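# Regrip a pinched spanner in-hand to match goal pictures

## Task

The spanner starts out dangling from the hand, pinched by the tip of its handle between the thumb and index finger. Using in-hand manipulation, bring it to the orientation relative to the hand shown in the two goal pictures, gripped at the handle position those pictures show. Only this hand may touch it (the wrist camera, its bracket and the arm's final link count as the hand); the task fails if the spanner contacts anything else or leaves the hand. To finish, keep it motionless in the hand for a moment with the palm pointing straight down and no hand motor showing "moving", then declare completion. The grip must be firm at the end, or the task fails.

## Robot and tools

Robot: one arm ending in a right-handed five-finger hand, with a wrist camera (cam_wrist) and a fixed bracket on the little-finger side of the wrist. Two fixed head cameras, cam_head_left and cam_head_right, plus cam_wrist each give 672x504 images in that order. Calibration intrinsics and extrinsics are given per camera in OpenCV convention and may be slightly off.

Frames. Scene frame: origin on the table top under the arm base, +z up, +y to the left when looking along +x. Results report the hand point position (metres) and quaternion wxyz in this frame, plus velocities. The hand point sits 0.05 m in front of the palm where the index pad meets the thumb tip in a pinch. Its own axes: +z along the straight fingers, +y out of the palm (palm facing down means +y points toward -z of the scene), +x across the palm away from the thumb. Fingers reach 0.06-0.07 m past the point along +z; the bracket sticks out 0.03 m beyond the point along +y and 0.11 m across the palm.

A row is 14 numbers, all in [-1, 1]: dx, dy, dz, rx, ry, rz, little, ring, middle, index, thumb_bend, thumb_turn, force_limit, speed. The first six are an offset (not a pose) of the hand point, expressed in the hand point's own axes, from its measured pose at the start of the action; 1.0 = 0.6 m or 180 degrees; rx, ry, rz form a single rotation vector. Every row in an action is measured from that same start pose, not chained. Finger targets: +1 open/straight, -1 fully curled. thumb_bend +1 straight, -1 fully bent. thumb_turn +1 beside the palm, -1 opposite the fingers. A pinch is about index -0.22, thumb_bend -0.75, thumb_turn -0.57. force_limit maps -1..+1 to about 0..10 N at the fingertip (0..15 N for both thumb motors) and only stops closing motion. speed maps -1..+1 to near zero..full (full travel 0.6 s). Use speed -0.9 or lower for gentle closing.

Tools:
- execute_actions(actions): a list of actions; each action is a table of up to 15 rows, one per 1/30 s step, with the last row held to fill 15 steps (0.5 s). Empty list just returns state and images.
- move(target, speed, stop_force, blocking): target is one 14-number row, offsets from the last reported pose; a straight path of 0.5-10 s. speed is m/s, 0.002-0.5 (default 0.25); turning up to twice that in rad/s. stop_force (9-40 N, optional) ends the path when the wrist sensor feels that much added push along the line to the target; not reliable on turning moves, and must be left out when moving away from a contact. blocking=false returns after 0.5 s; then use wait or stop before new commands. The result adds a "move:" line with the ending (done, off_target, moving, held, fault, contact) and limits (paced = clipped pose; held = a check blocked steps).
- wait(seconds): 0-10 s, holds the last command.
- stop(): brakes a running move.
- zoom_image(camera, region): region [x0, y0, x1, y1] in pixels, at most 504x504.
- show_instructions(): shows the reference (goal) images.
- finished_scene(scene): ends scene 1 or 2; irreversible.

Motion: each step the commanded pose is clipped to within 100 mm and 16 degrees of the measured pose; position wins over orientation when both cannot be reached; motion lags about 0.17 s. After a large move the arm may still be short of target.

Hand readings: hand_measured, hand_stopped_by (moving, target, force, stalled, fault) and hand_load_n each have six values in the row's motor order. A motor starts only when its target changes by 0.01 or more, locks when done, and a lock holds at least 15 N. To squeeze harder, raise force_limit and send a target more closed than measured; to loosen, send a more open one. A lost grip shows as loads near zero. The hand ignores commands while the arm is stopped.

Wrist force/torque are in the hand point axes, noisy (offset up to ~4 N, saturates at ~50 N). Joint torques are unreliable for fault judgment. Load limits: shoulder/elbow 142 N m, wrists 26.6 N m; a held object's weight counts. Any contact torque reaching a limit, or any 150 N outside force, stops the arm for 10 s. Motors overheat at 85 C (warning from 70 C).

Avoid: letting the spanner touch the table or the arm outside the hand, dropping it, knocking anything off the table, fast or hard contacts, and reading the wrong motor order. Finish with the palm straight down, spanner firmly held, all hand motors not 'moving', then call finished_scene.

Each tool is called after "Call:" as a command line: name --argument value for each argument, lists and objects as JSON in quotes; but a table of rows of numbers goes row by row, as --pt "numbers of a row", without its own name.

## Session

Call:
show_instructions

Call:
execute_actions --actions '[]'

Reference images for this scene: goal picture from the wrist camera place, goal picture looking into the palm, FIVE-FINGER HAND page 1.

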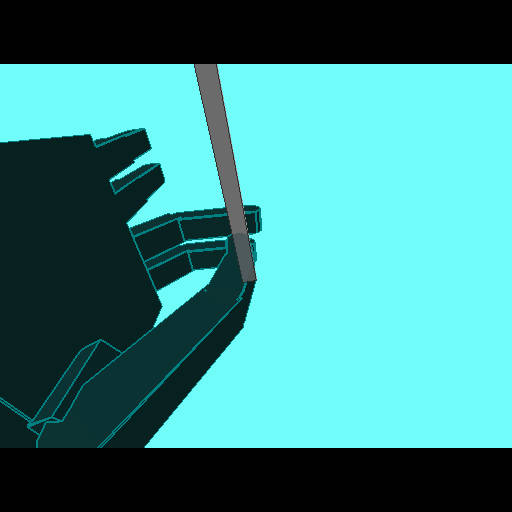

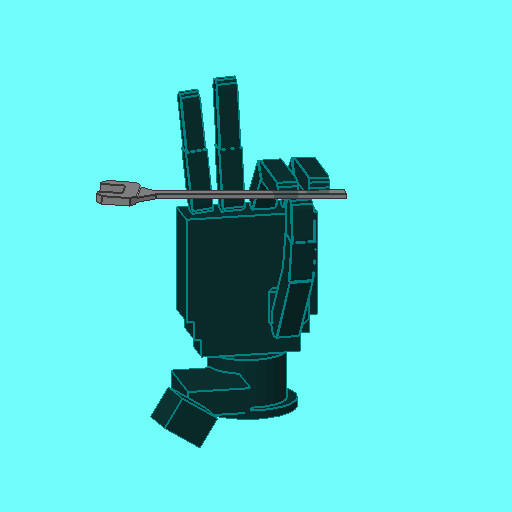

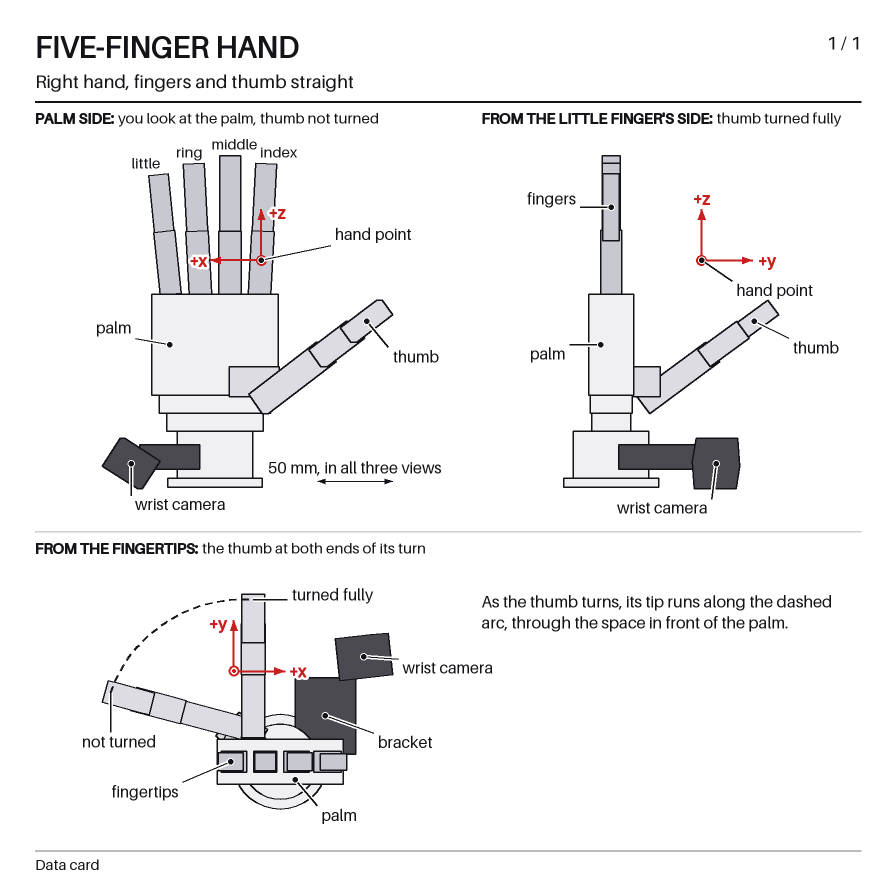

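Scene clock: 0.00 s.
end_effector_position=(+0.8094, -0.0999, +0.2704) hand_measured=(+1.000, +1.000, +1.000, -0.182, -0.750, -0.570) hand_load_n=(+0.0, +0.0, +0.0, +8.5, +1.0, -0.5) hand_stopped_by=(target, target, target, target, target, target) hand_force_limit=0.00 hand_speed=-0.80 end_effector_quat_wxyz=(+0.528, -0.538, +0.475, -0.455) end_effector_velocity=(-0.000, +0.000, +0.000) end_effector_angular_velocity=(-0.000, -0.000, +0.000)
Joint positions: [-0.518 -0.878  1.585 -3.824 -0.923 -0.007]
Joint velocities: [ 0. -0.  0. -0.  0. -0.]
Joint torques (N m, as the arm reports them, + toward a larger angle): no reading
Motor temperatures (°C, as the motors report them): [30 32 30 37 39 38]
Wrist force (N, on the end effector, along its own x y z axes, offset not removed): no reading
Wrist torque (N m, same axes, about the end effector's origin, offset not removed): no reading
Hand target: +0.809, -0.100, +0.270; +0.528, -0.538, +0.475, -0.455
camera_calibration (this result's frames):
cam_wrist: T_world_to_cam=[[-0.101614, 0.108401, -0.9889, 0.34636], [-0.625562, 0.765961, 0.148242, 0.543173], [0.773529, 0.633682, -0.0100208, -0.426995], [0, 0, 0, 1]] pos_world=[0.705276, -0.183016, 0.257716]

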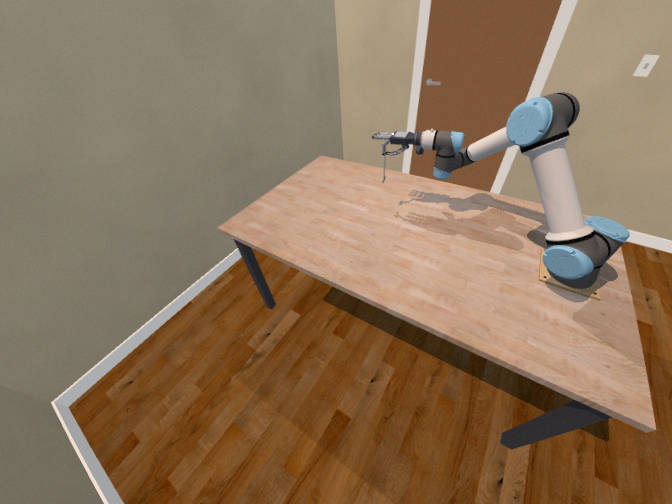

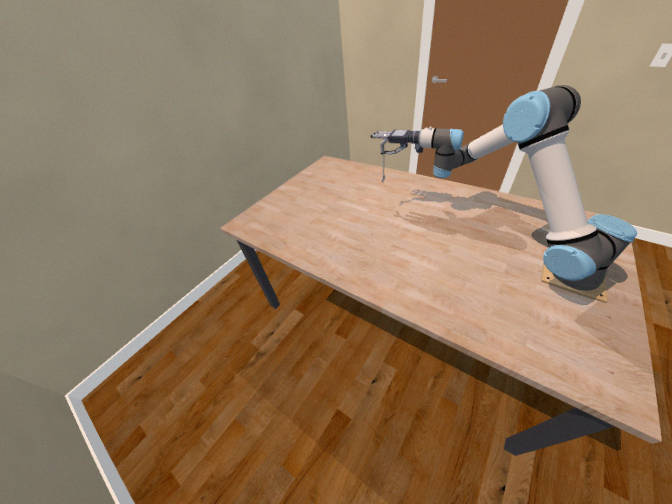

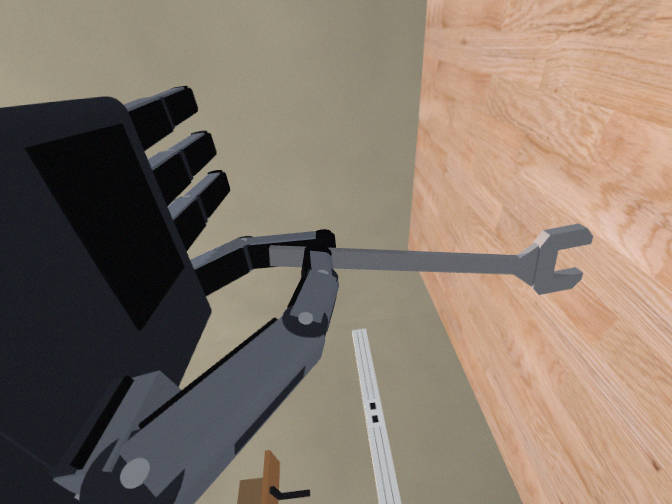

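Call:
move --target '[0,-0.03,0,0,0,0.4,1,1,0.2,-0.22,-0.75,-0.57,0,-0.8]' --speed 0.17

Scene clock: 7.17 s.
end_effector_position=(+0.8100, -0.1001, +0.2884) hand_measured=(+1.000, +1.000, +0.200, -0.182, -0.748, -0.570) hand_load_n=(+0.0, +0.0, +0.0, +8.5, +2.0, -1.0) hand_stopped_by=(target, target, target, force, target, target) hand_force_limit=0.00 hand_speed=-0.80 end_effector_quat_wxyz=(+0.694, -0.156, +0.700, -0.058) end_effector_velocity=(-0.000, +0.001, +0.000) end_effector_angular_velocity=(+0.008, -0.001, +0.001)
Joint positions: [-0.567 -0.768  1.548 -3.897 -0.874  1.248]
Joint velocities: [ 0.001  0.001 -0.    -0.003 -0.     0.009]
Joint torques (N m, as the arm reports them, + toward a larger angle): [ 13.78 -38.28  -7.38  -3.59  -1.83   2.09]
Motor temperatures (°C, as the motors report them): [30 32 30 37 39 38]
Wrist force (N, on the end effector, along its own x y z axes, offset not removed): [-3.2 -0.5 -2.1]
Wrist torque (N m, same axes, about the end effector's origin, offset not removed): [0.11 0.57 -0.16]
Hand target: +0.810, -0.100, +0.288; +0.694, -0.156, +0.700, -0.057
Off the commanded pose: 0.000 m, 0 deg.
move: done
camera_calibration (this result's frames):
cam_wrist: T_world_to_cam=[[-0.194886, 0.962288, -0.189791, 0.294787], [-0.508603, 0.0663064, 0.858444, 0.171426], [0.838655, 0.263827, 0.4765, -0.657219], [0, 0, 0, 1]] pos_world=[0.695818, -0.121645, 0.221954]

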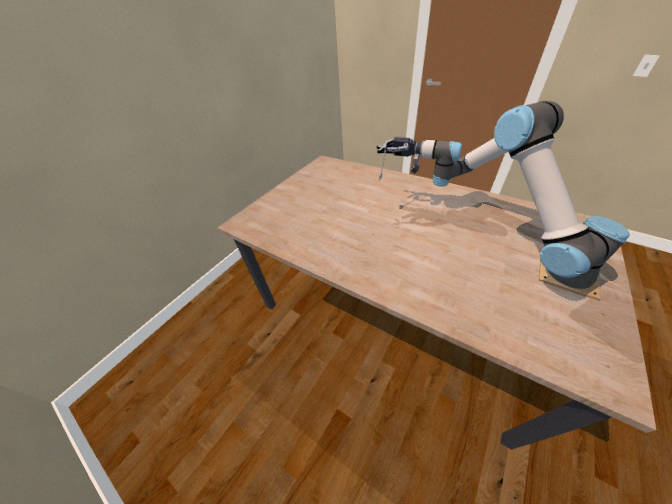

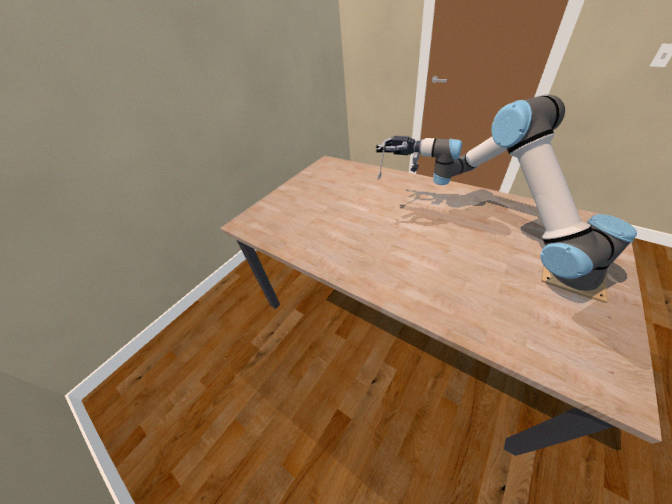

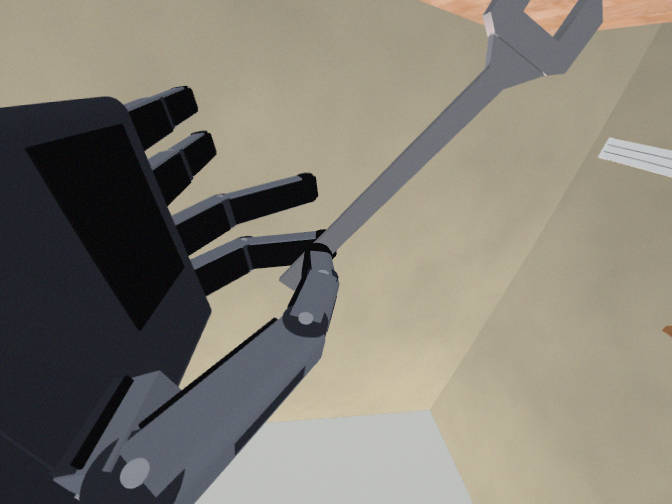

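Call:
move --target '[0,0,0,0,0,0.22,1,1,0.2,-0.22,-0.75,-0.57,0,-0.8]' --speed 0.15

Scene clock: 11.30 s.
end_effector_position=(+0.8100, -0.1001, +0.2885) hand_measured=(+1.000, +1.000, +0.200, -0.182, -0.748, -0.570) hand_load_n=(+0.0, +0.0, +0.0, +8.5, +1.5, -0.5) hand_stopped_by=(target, target, target, force, target, target) hand_force_limit=0.00 hand_speed=-0.80 end_effector_quat_wxyz=(+0.673, +0.090, +0.712, +0.181) end_effector_velocity=(-0.000, -0.000, -0.000) end_effector_angular_velocity=(+0.010, -0.000, -0.001)
Joint positions: [-0.538 -0.716  1.586 -3.986 -0.903  1.939]
Joint velocities: [ 0.001  0.001  0.001 -0.004 -0.002  0.011]
Joint torques (N m, as the arm reports them, + toward a larger angle): [ 14.65 -38.85  -5.68  -3.23  -1.8    2.08]
Motor temperatures (°C, as the motors report them): [30 32 30 37 39 38]
Wrist force (N, on the end effector, along its own x y z axes, offset not removed): [-2.0 -1.0 -2.3]
Wrist torque (N m, same axes, about the end effector's origin, offset not removed): [-0.02 0.25 -0.14]
Hand target: +0.810, -0.100, +0.288; +0.673, +0.091, +0.712, +0.181
Off the commanded pose: 0.000 m, 0 deg.
move: done
camera_calibration (this result's frames):
cam_wrist: T_world_to_cam=[[-0.161531, 0.863593, 0.477614, 0.0653858], [-0.434552, -0.496767, 0.751257, 0.0860371], [0.886043, -0.0861968, 0.455519, -0.724629], [0, 0, 0, 1]] pos_world=[0.690002, -0.076187, 0.234218]

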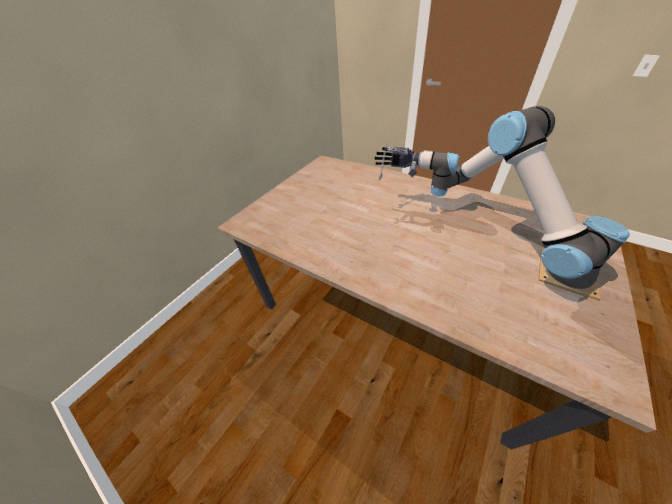

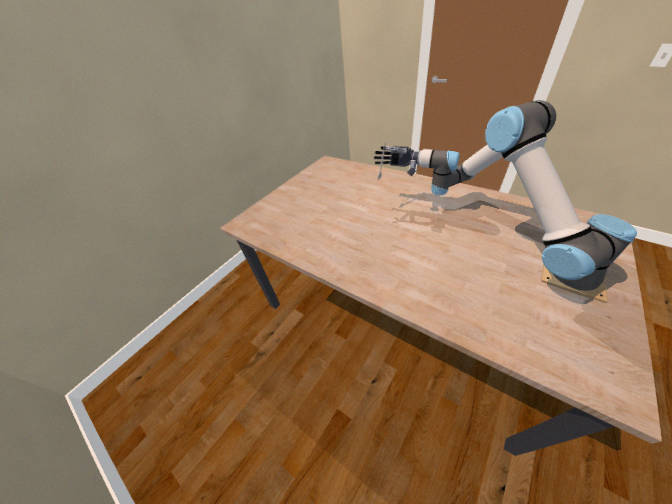

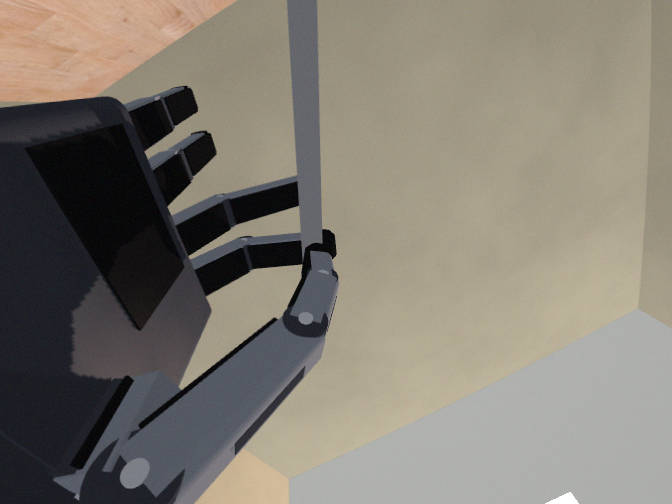

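Call:
move --target '[0,0,0,0,0,0.048,1,1,0.2,-0.22,-0.75,-0.57,0,-0.8]' --speed 0.07

Scene clock: 13.67 s.
end_effector_position=(+0.8100, -0.1001, +0.2885) hand_measured=(+1.000, +1.000, +0.200, -0.182, -0.748, -0.570) hand_load_n=(+0.0, +0.0, +0.0, +8.5, +1.5, -0.5) hand_stopped_by=(target, target, target, force, target, target) hand_force_limit=0.00 hand_speed=-0.80 end_effector_quat_wxyz=(+0.657, +0.143, +0.703, +0.231) end_effector_velocity=(+0.000, -0.000, +0.000) end_effector_angular_velocity=(+0.008, +0.000, -0.001)
Joint positions: [-0.527 -0.71   1.597 -4.003 -0.915  2.089]
Joint velocities: [ 0.001  0.     0.    -0.001 -0.001  0.009]
Joint torques (N m, as the arm reports them, + toward a larger angle): [ 13.91 -38.97  -4.74  -3.31  -2.03   2.23]
Motor temperatures (°C, as the motors report them): [30 32 30 37 39 38]
Wrist force (N, on the end effector, along its own x y z axes, offset not removed): [0.8 -0.2 -0.6]
Wrist torque (N m, same axes, about the end effector's origin, offset not removed): [-0.03 -0.21 0.02]
Hand target: +0.810, -0.100, +0.288; +0.657, +0.144, +0.703, +0.231
Off the commanded pose: 0.000 m, 0 deg.
move: done
camera_calibration (this result's frames):
cam_wrist: T_world_to_cam=[[-0.146831, 0.783799, 0.603407, 0.00921058], [-0.422369, -0.601291, 0.678272, 0.0867691], [0.894452, -0.155269, 0.419341, -0.727927], [0, 0, 0, 1]] pos_world=[0.689097, -0.0680703, 0.240839]

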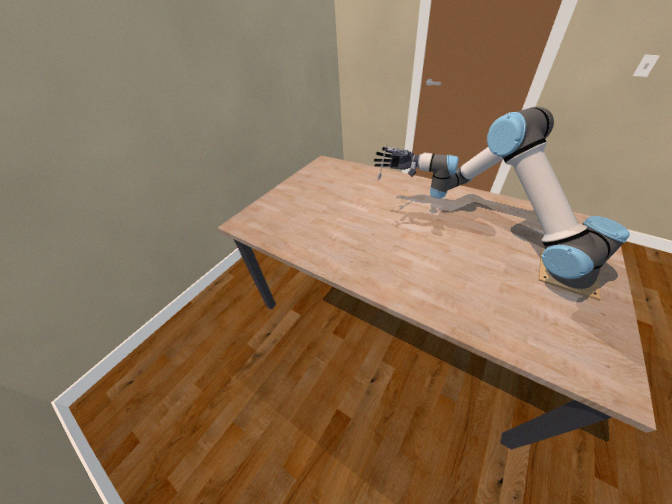

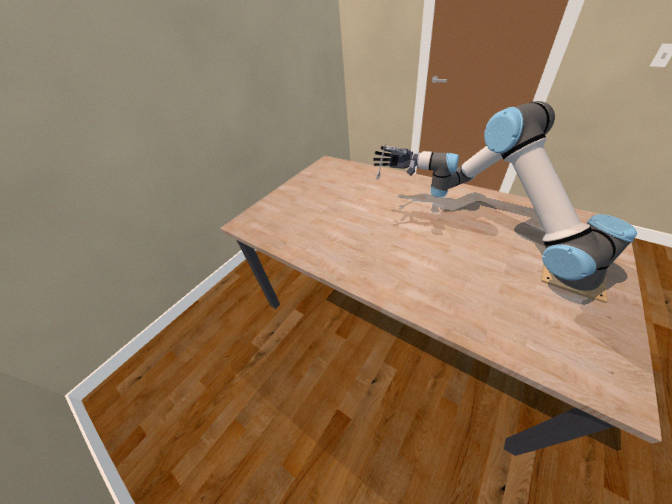

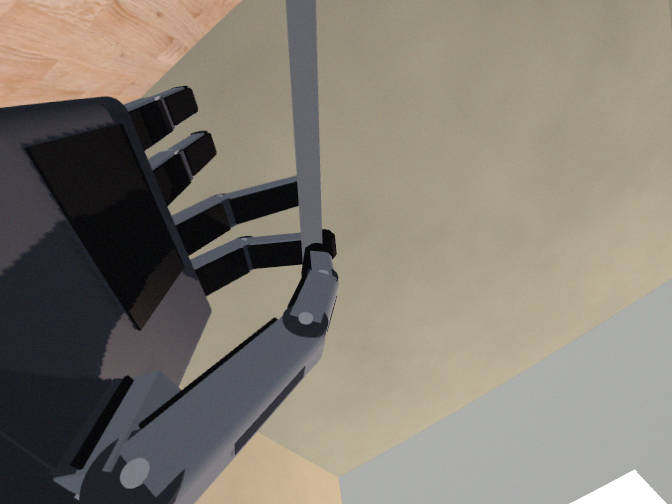

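Stick-slip; go on slowly.

Call:
move --target '[0,0,0,0,0,0.03,1,1,0.2,-0.22,-0.75,-0.57,0,-0.8]' --speed 0.04

Scene clock: 15.90 s.
end_effector_position=(+0.8100, -0.1001, +0.2885) hand_measured=(+1.000, +1.000, +0.200, -0.182, -0.748, -0.570) hand_load_n=(+0.0, +0.0, +0.0, +8.5, +1.5, -0.5) hand_stopped_by=(target, target, target, force, target, target) hand_force_limit=0.00 hand_speed=-0.80 end_effector_quat_wxyz=(+0.646, +0.176, +0.696, +0.261) end_effector_velocity=(+0.000, +0.001, -0.000) end_effector_angular_velocity=(+0.011, +0.002, +0.000)
Joint positions: [-0.519 -0.708  1.605 -4.013 -0.922  2.183]
Joint velocities: [ 0.002  0.     0.001 -0.001 -0.001  0.011]
Joint torques (N m, as the arm reports them, + toward a larger angle): [ 12.42 -37.99  -5.28  -3.25  -2.19   1.97]
Motor temperatures (°C, as the motors report them): [30 32 30 37 39 38]
Wrist force (N, on the end effector, along its own x y z axes, offset not removed): [-1.3 -2.6 1.1]
Wrist torque (N m, same axes, about the end effector's origin, offset not removed): [-0.56 0.20 -0.12]
Hand target: +0.810, -0.100, +0.288; +0.646, +0.176, +0.695, +0.261
Off the commanded pose: 0.000 m, 0 deg.
move: done
camera_calibration (this result's frames):
cam_wrist: T_world_to_cam=[[-0.136634, 0.725085, 0.674969, -0.0255657], [-0.415824, -0.660405, 0.625264, 0.0908478], [0.899123, -0.195237, 0.391741, -0.727753], [0, 0, 0, 1]] pos_world=[0.688623, -0.0635504, 0.245543]

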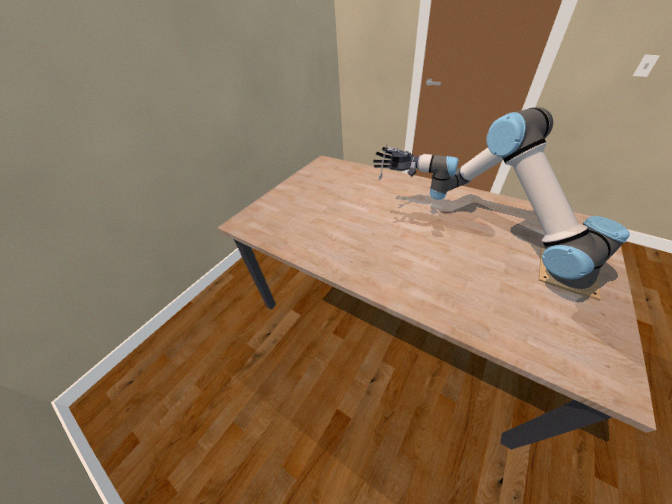

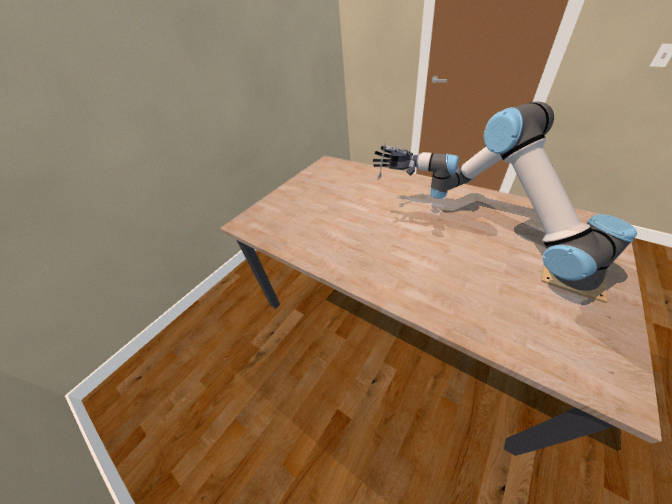

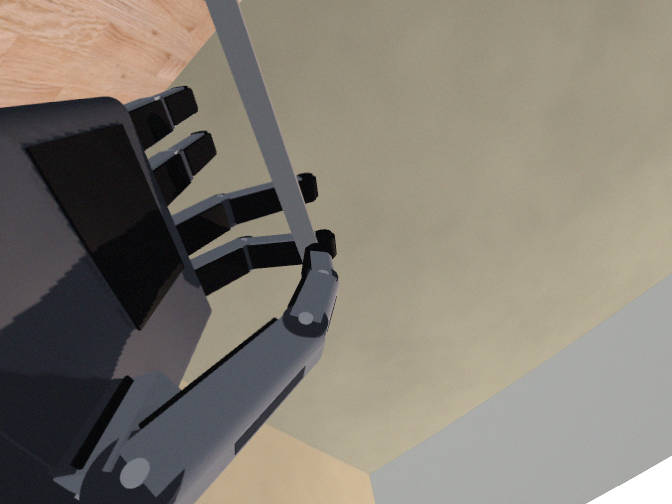

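Call:
move --target '[0,0,0,0,0,-0.26,1,1,0.2,-0.179,-0.75,-0.57,0,-0.95]' --speed 0.17

Scene clock: 21.93 s.
end_effector_position=(+0.8100, -0.1001, +0.2884) hand_measured=(+1.000, +1.000, +0.200, -0.176, -0.748, -0.570) hand_load_n=(+0.0, +0.0, +0.0, +6.0, +1.0, -0.5) hand_stopped_by=(target, target, target, force, target, target) hand_force_limit=0.00 hand_speed=-0.95 end_effector_quat_wxyz=(+0.696, -0.115, +0.708, -0.017) end_effector_velocity=(-0.000, -0.001, +0.000) end_effector_angular_velocity=(-0.008, -0.000, -0.001)
Joint positions: [-0.565 -0.756  1.552 -3.912 -0.877  1.365]
Joint velocities: [-0.001 -0.002  0.     0.003 -0.    -0.008]
Joint torques (N m, as the arm reports them, + toward a larger angle): [-13.97 -58.78 -23.91   0.05   1.87  -1.4 ]
Motor temperatures (°C, as the motors report them): [30 32 30 37 39 38]
Wrist force (N, on the end effector, along its own x y z axes, offset not removed): [-0.8 -0.3 -1.5]
Wrist torque (N m, same axes, about the end effector's origin, offset not removed): [0.07 0.11 0.06]
Hand target: +0.810, -0.100, +0.288; +0.696, -0.115, +0.708, -0.017
Off the commanded pose: 0.000 m, 0 deg.
move: done
camera_calibration (this result's frames):
cam_wrist: T_world_to_cam=[[-0.193669, 0.978298, -0.0736577, 0.261916], [-0.494722, -0.0325512, 0.868441, 0.147407], [0.847197, 0.20463, 0.49029, -0.67405], [0, 0, 0, 1]] pos_world=[0.694704, -0.113503, 0.221758]

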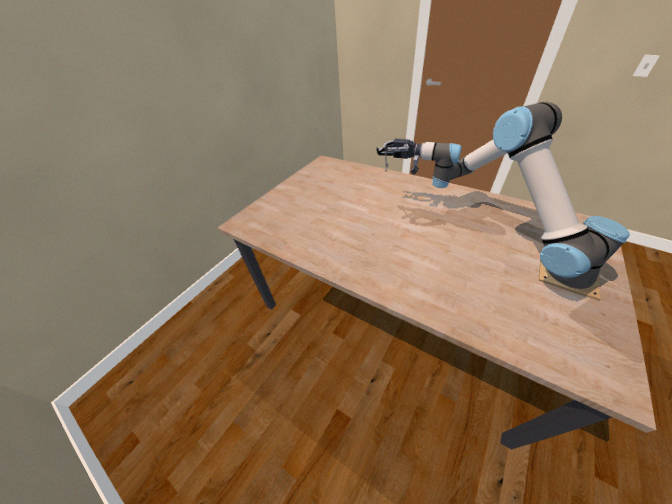

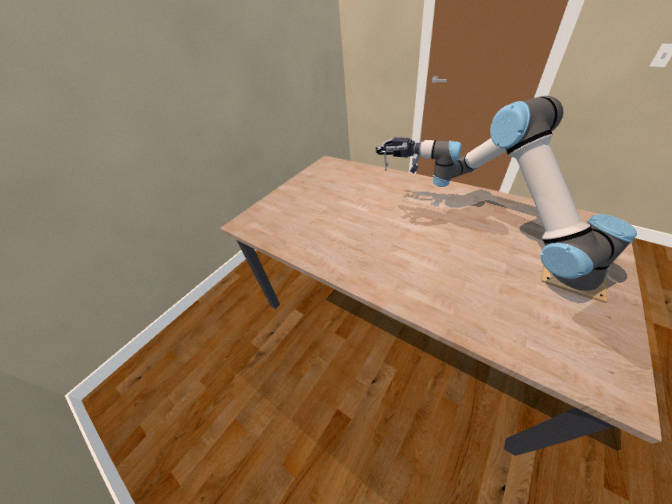

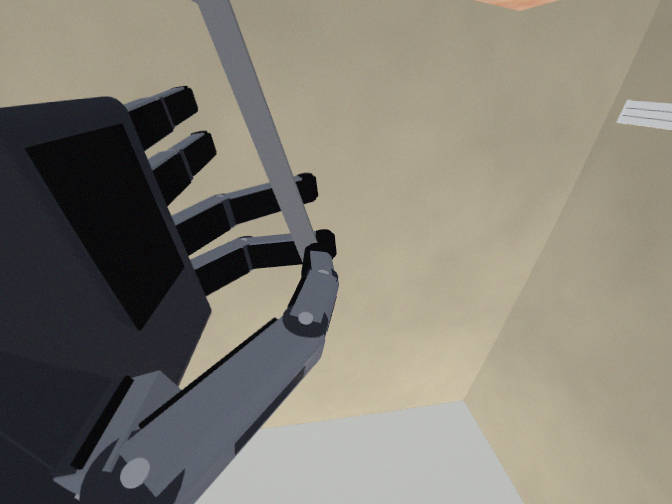

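Call:
move --target '[0,0,0,0,0,-0.02,1,1,0.2,-0.179,-0.75,-0.57,0,-0.95]' --speed 0.04

Scene clock: 24.83 s.
end_effector_position=(+0.8100, -0.1001, +0.2884) hand_measured=(+1.000, +1.000, +0.200, -0.176, -0.748, -0.570) hand_load_n=(+0.0, +0.0, +0.0, +6.0, +1.5, -0.5) hand_stopped_by=(target, target, target, force, target, target) hand_force_limit=0.00 hand_speed=-0.95 end_effector_quat_wxyz=(+0.696, -0.136, +0.704, -0.038) end_effector_velocity=(+0.000, -0.000, +0.000) end_effector_angular_velocity=(-0.010, -0.001, -0.000)
Joint positions: [-0.566 -0.762  1.55  -3.904 -0.875  1.303]
Joint velocities: [-0.    -0.002 -0.     0.002 -0.001 -0.011]
Joint torques (N m, as the arm reports them, + toward a larger angle): [-13.63 -60.03 -25.77  -0.04   1.79  -1.68]
Motor temperatures (°C, as the motors report them): [30 32 30 37 39 38]
Wrist force (N, on the end effector, along its own x y z axes, offset not removed): [-3.8 -1.6 -3.2]
Wrist torque (N m, same axes, about the end effector's origin, offset not removed): [-0.01 0.46 -0.37]
Hand target: +0.810, -0.100, +0.288; +0.696, -0.137, +0.704, -0.039
Off the commanded pose: 0.000 m, 0 deg.
move: done
camera_calibration (this result's frames):
cam_wrist: T_world_to_cam=[[-0.19456, 0.971546, -0.135075, 0.279678], [-0.50202, 0.019677, 0.864632, 0.159642], [0.842688, 0.236033, 0.483907, -0.665409], [0, 0, 0, 1]] pos_world=[0.69529, -0.117803, 0.221741]

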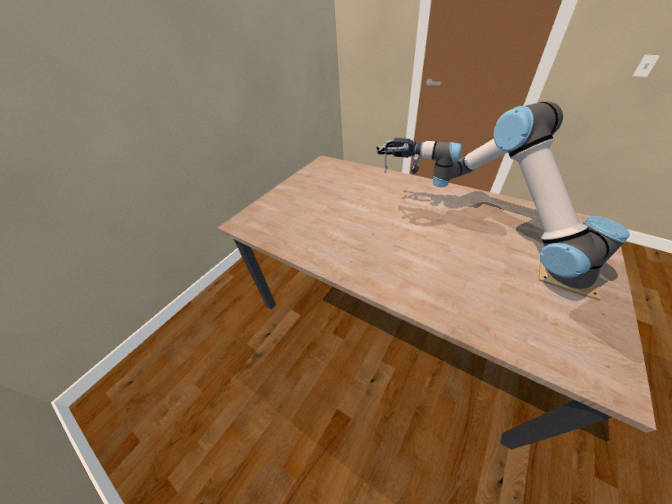

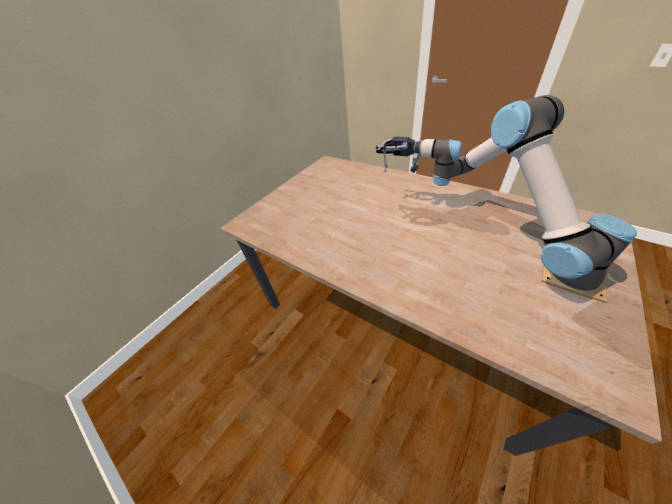

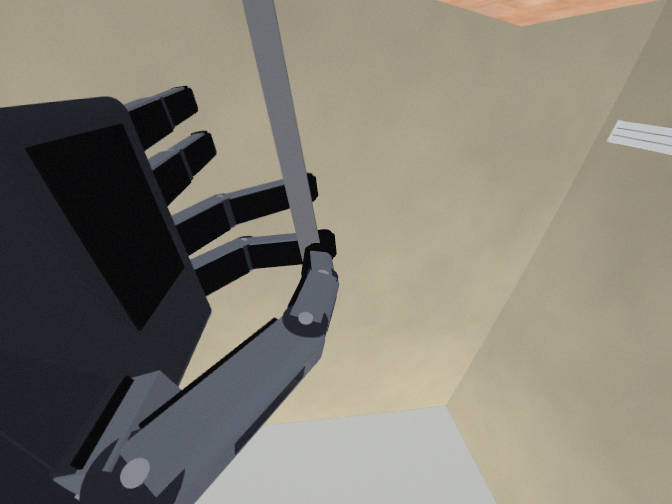

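Call:
move --target '[0,0,0,0,0,0.08,1,1,-0.3,-0.179,-0.75,-0.57,-0.6,-0.9]' --speed 0.08

Call:
execute_actions --actions '[[[0,0,0,0,0,0,1,1,-0.3,-0.22,-0.75,-0.57,0.7,-0.9]],[[0,0,0,0,0,0,1,1,-0.3,-0.22,-0.79,-0.8,0.6,-0.9]],[[0,0,0,0,0,0,1,1,-0.3,-0.22,-0.79,-0.8,0.6,-0.9]],[[0,0,0,0,0,0,1,1,-0.3,-0.22,-0.79,-0.8,0.6,-0.9]]]'

Call:
zoom_image --camera "cam_head_left" --region '[350,120,460,200]'

Call:
zoom_image --camera "cam_wrist" --region '[220,140,400,320]'

Scene clock: 30.00 s.
end_effector_position=(+0.8100, -0.1001, +0.2885) hand_measured=(+1.000, +1.000, -0.176, -0.176, -0.748, -0.570) hand_load_n=(+0.0, +0.0, +2.5, +6.5, +2.5, +0.5) hand_stopped_by=(target, target, force, force, target, target) hand_force_limit=-0.60 hand_speed=-0.90 end_effector_quat_wxyz=(+0.695, -0.047, +0.716, +0.049) end_effector_velocity=(+0.000, +0.000, -0.000) end_effector_angular_velocity=(+0.000, +0.000, +0.000)
Joint positions: [-0.559 -0.74   1.561 -3.937 -0.883  1.555]
Joint velocities: [ 0.  0.  0.  0. -0. -0.]
Joint torques (N m, as the arm reports them, + toward a larger angle): [ 13.84 -38.43  -6.21  -3.34  -1.87   2.13]
Motor temperatures (°C, as the motors report them): [30 32 30 37 39 38]
Wrist force (N, on the end effector, along its own x y z axes, offset not removed): [-2.3 -1.9 -3.0]
Wrist torque (N m, same axes, about the end effector's origin, offset not removed): [-0.07 0.36 -0.21]
Hand target: +0.810, -0.100, +0.288; +0.695, -0.047, +0.716, +0.049
Off the commanded pose: 0.000 m, 0 deg.
move: done
camera_calibration (this result's frames):
cam_wrist: T_world_to_cam=[[-0.187674, 0.97547, 0.115048, 0.202346], [-0.473096, -0.192419, 0.859741, 0.116404], [0.86079, 0.106922, 0.497603, -0.696963], [0, 0, 0, 1]] pos_world=[0.692984, -0.100464, 0.223455]

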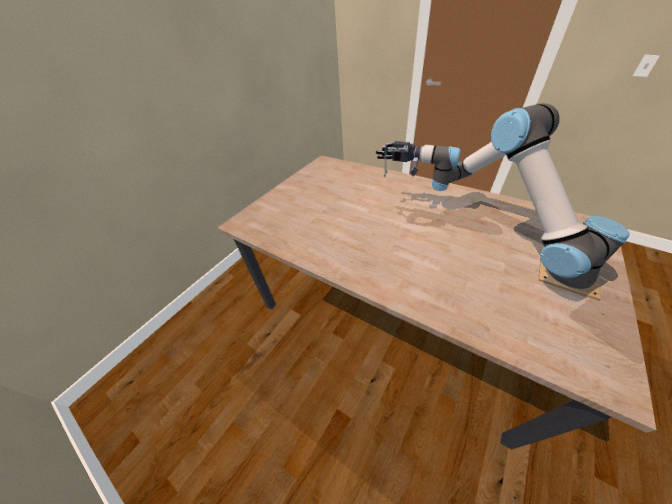

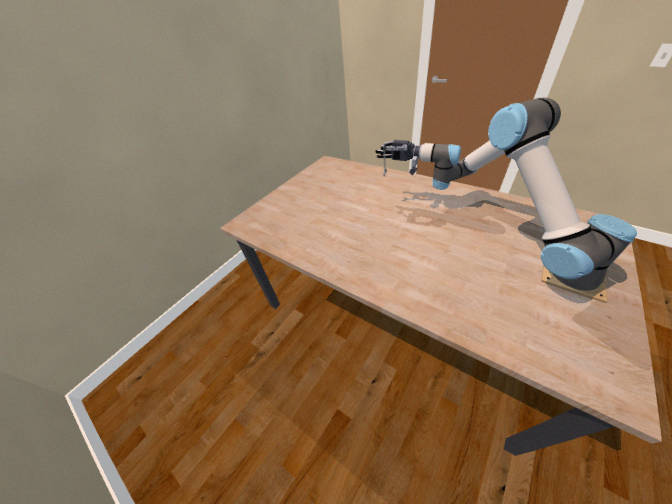

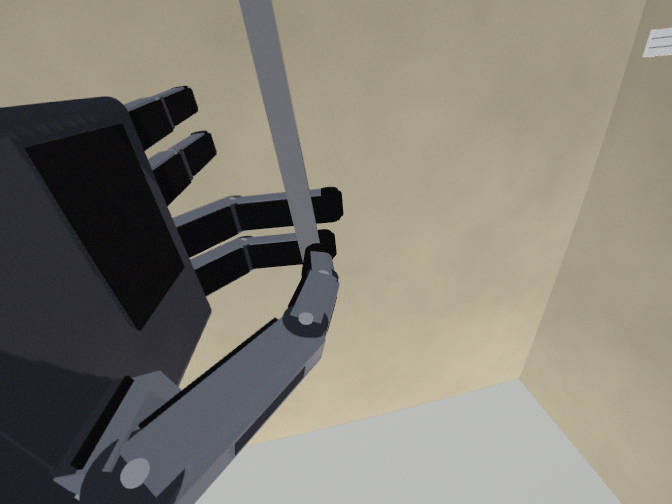

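Scene clock: 32.00 s.
end_effector_position=(+0.8100, -0.1001, +0.2885) hand_measured=(+1.000, +1.000, -0.176, -0.184, -0.780, -0.768) hand_load_n=(+0.0, +0.0, +5.0, +9.0, +4.5, +4.5) hand_stopped_by=(target, target, force, force, stalled, moving) hand_force_limit=0.60 hand_speed=-0.90 end_effector_quat_wxyz=(+0.695, -0.047, +0.716, +0.049) end_effector_velocity=(+0.000, -0.001, -0.000) end_effector_angular_velocity=(+0.001, +0.001, -0.000)
Joint positions: [-0.559 -0.74   1.561 -3.937 -0.883  1.555]
Joint velocities: [-0.001  0.     0.     0.001  0.     0.   ]
Joint torques (N m, as the arm reports them, + toward a larger angle): [ 13.89 -38.5   -6.23  -3.23  -1.88   2.09]
Motor temperatures (°C, as the motors report them): [30 32 30 37 39 38]
Wrist force (N, on the end effector, along its own x y z axes, offset not removed): [-3.9 -3.2 -0.4]
Wrist torque (N m, same axes, about the end effector's origin, offset not removed): [-0.47 0.69 -0.35]
Hand target: +0.810, -0.100, +0.288; +0.695, -0.047, +0.716, +0.049
Off the commanded pose: 0.000 m, 0 deg.
camera_calibration (this result's frames):
cam_wrist: T_world_to_cam=[[-0.187674, 0.97547, 0.115048, 0.202346], [-0.473096, -0.19242, 0.859741, 0.116404], [0.860789, 0.106922, 0.497603, -0.696963], [0, 0, 0, 1]] pos_world=[0.692984, -0.100463, 0.223454]

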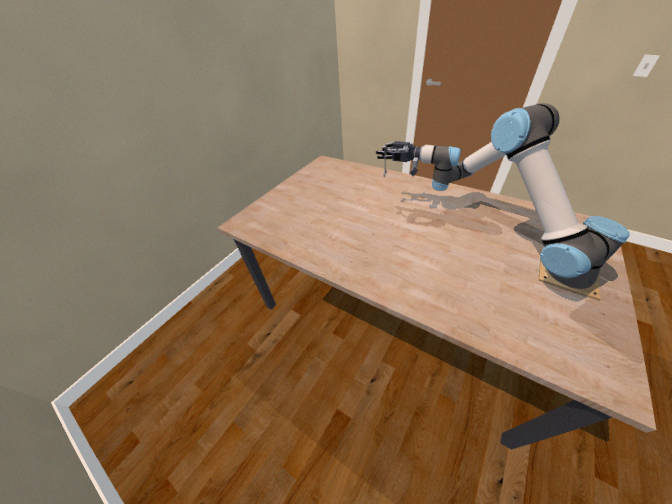

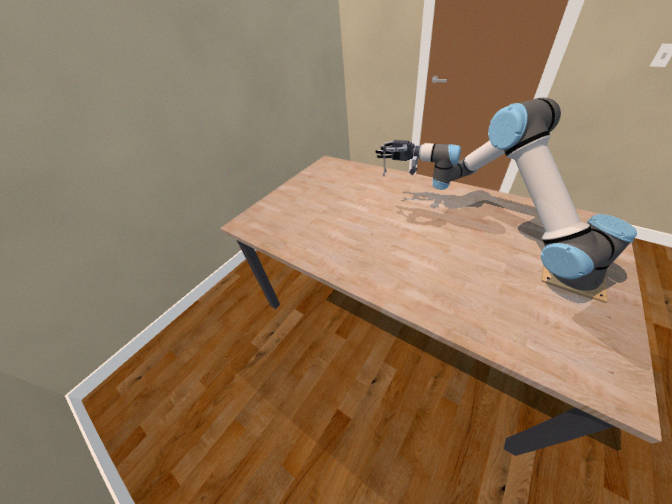

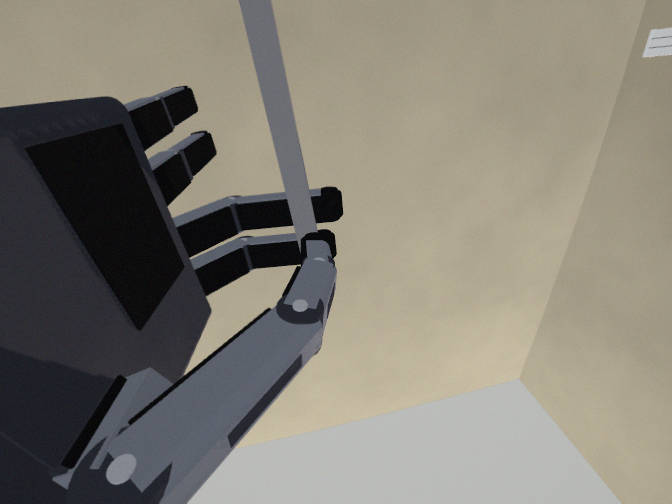

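Region (350, 120, 460, 200) of cam_head_left's 672x504 image, scaled by 4.582, with more detail than that image has; it fills the top 367 rows of this view, and the rest is white.

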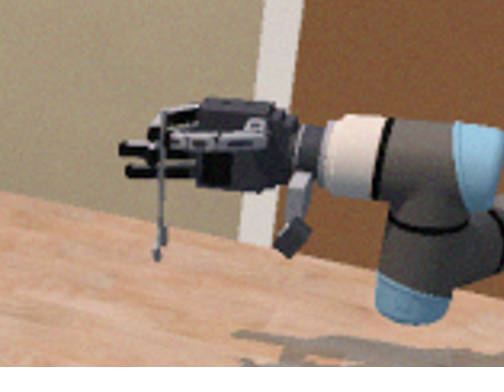

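Region (220, 140, 400, 320) of cam_wrist's 672x504 image, scaled by 2.800, with more detail than that image has.

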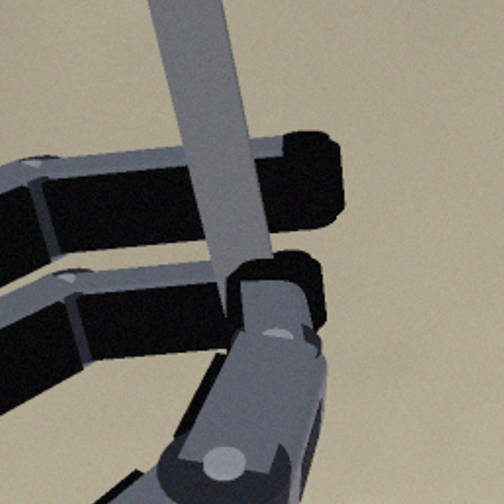

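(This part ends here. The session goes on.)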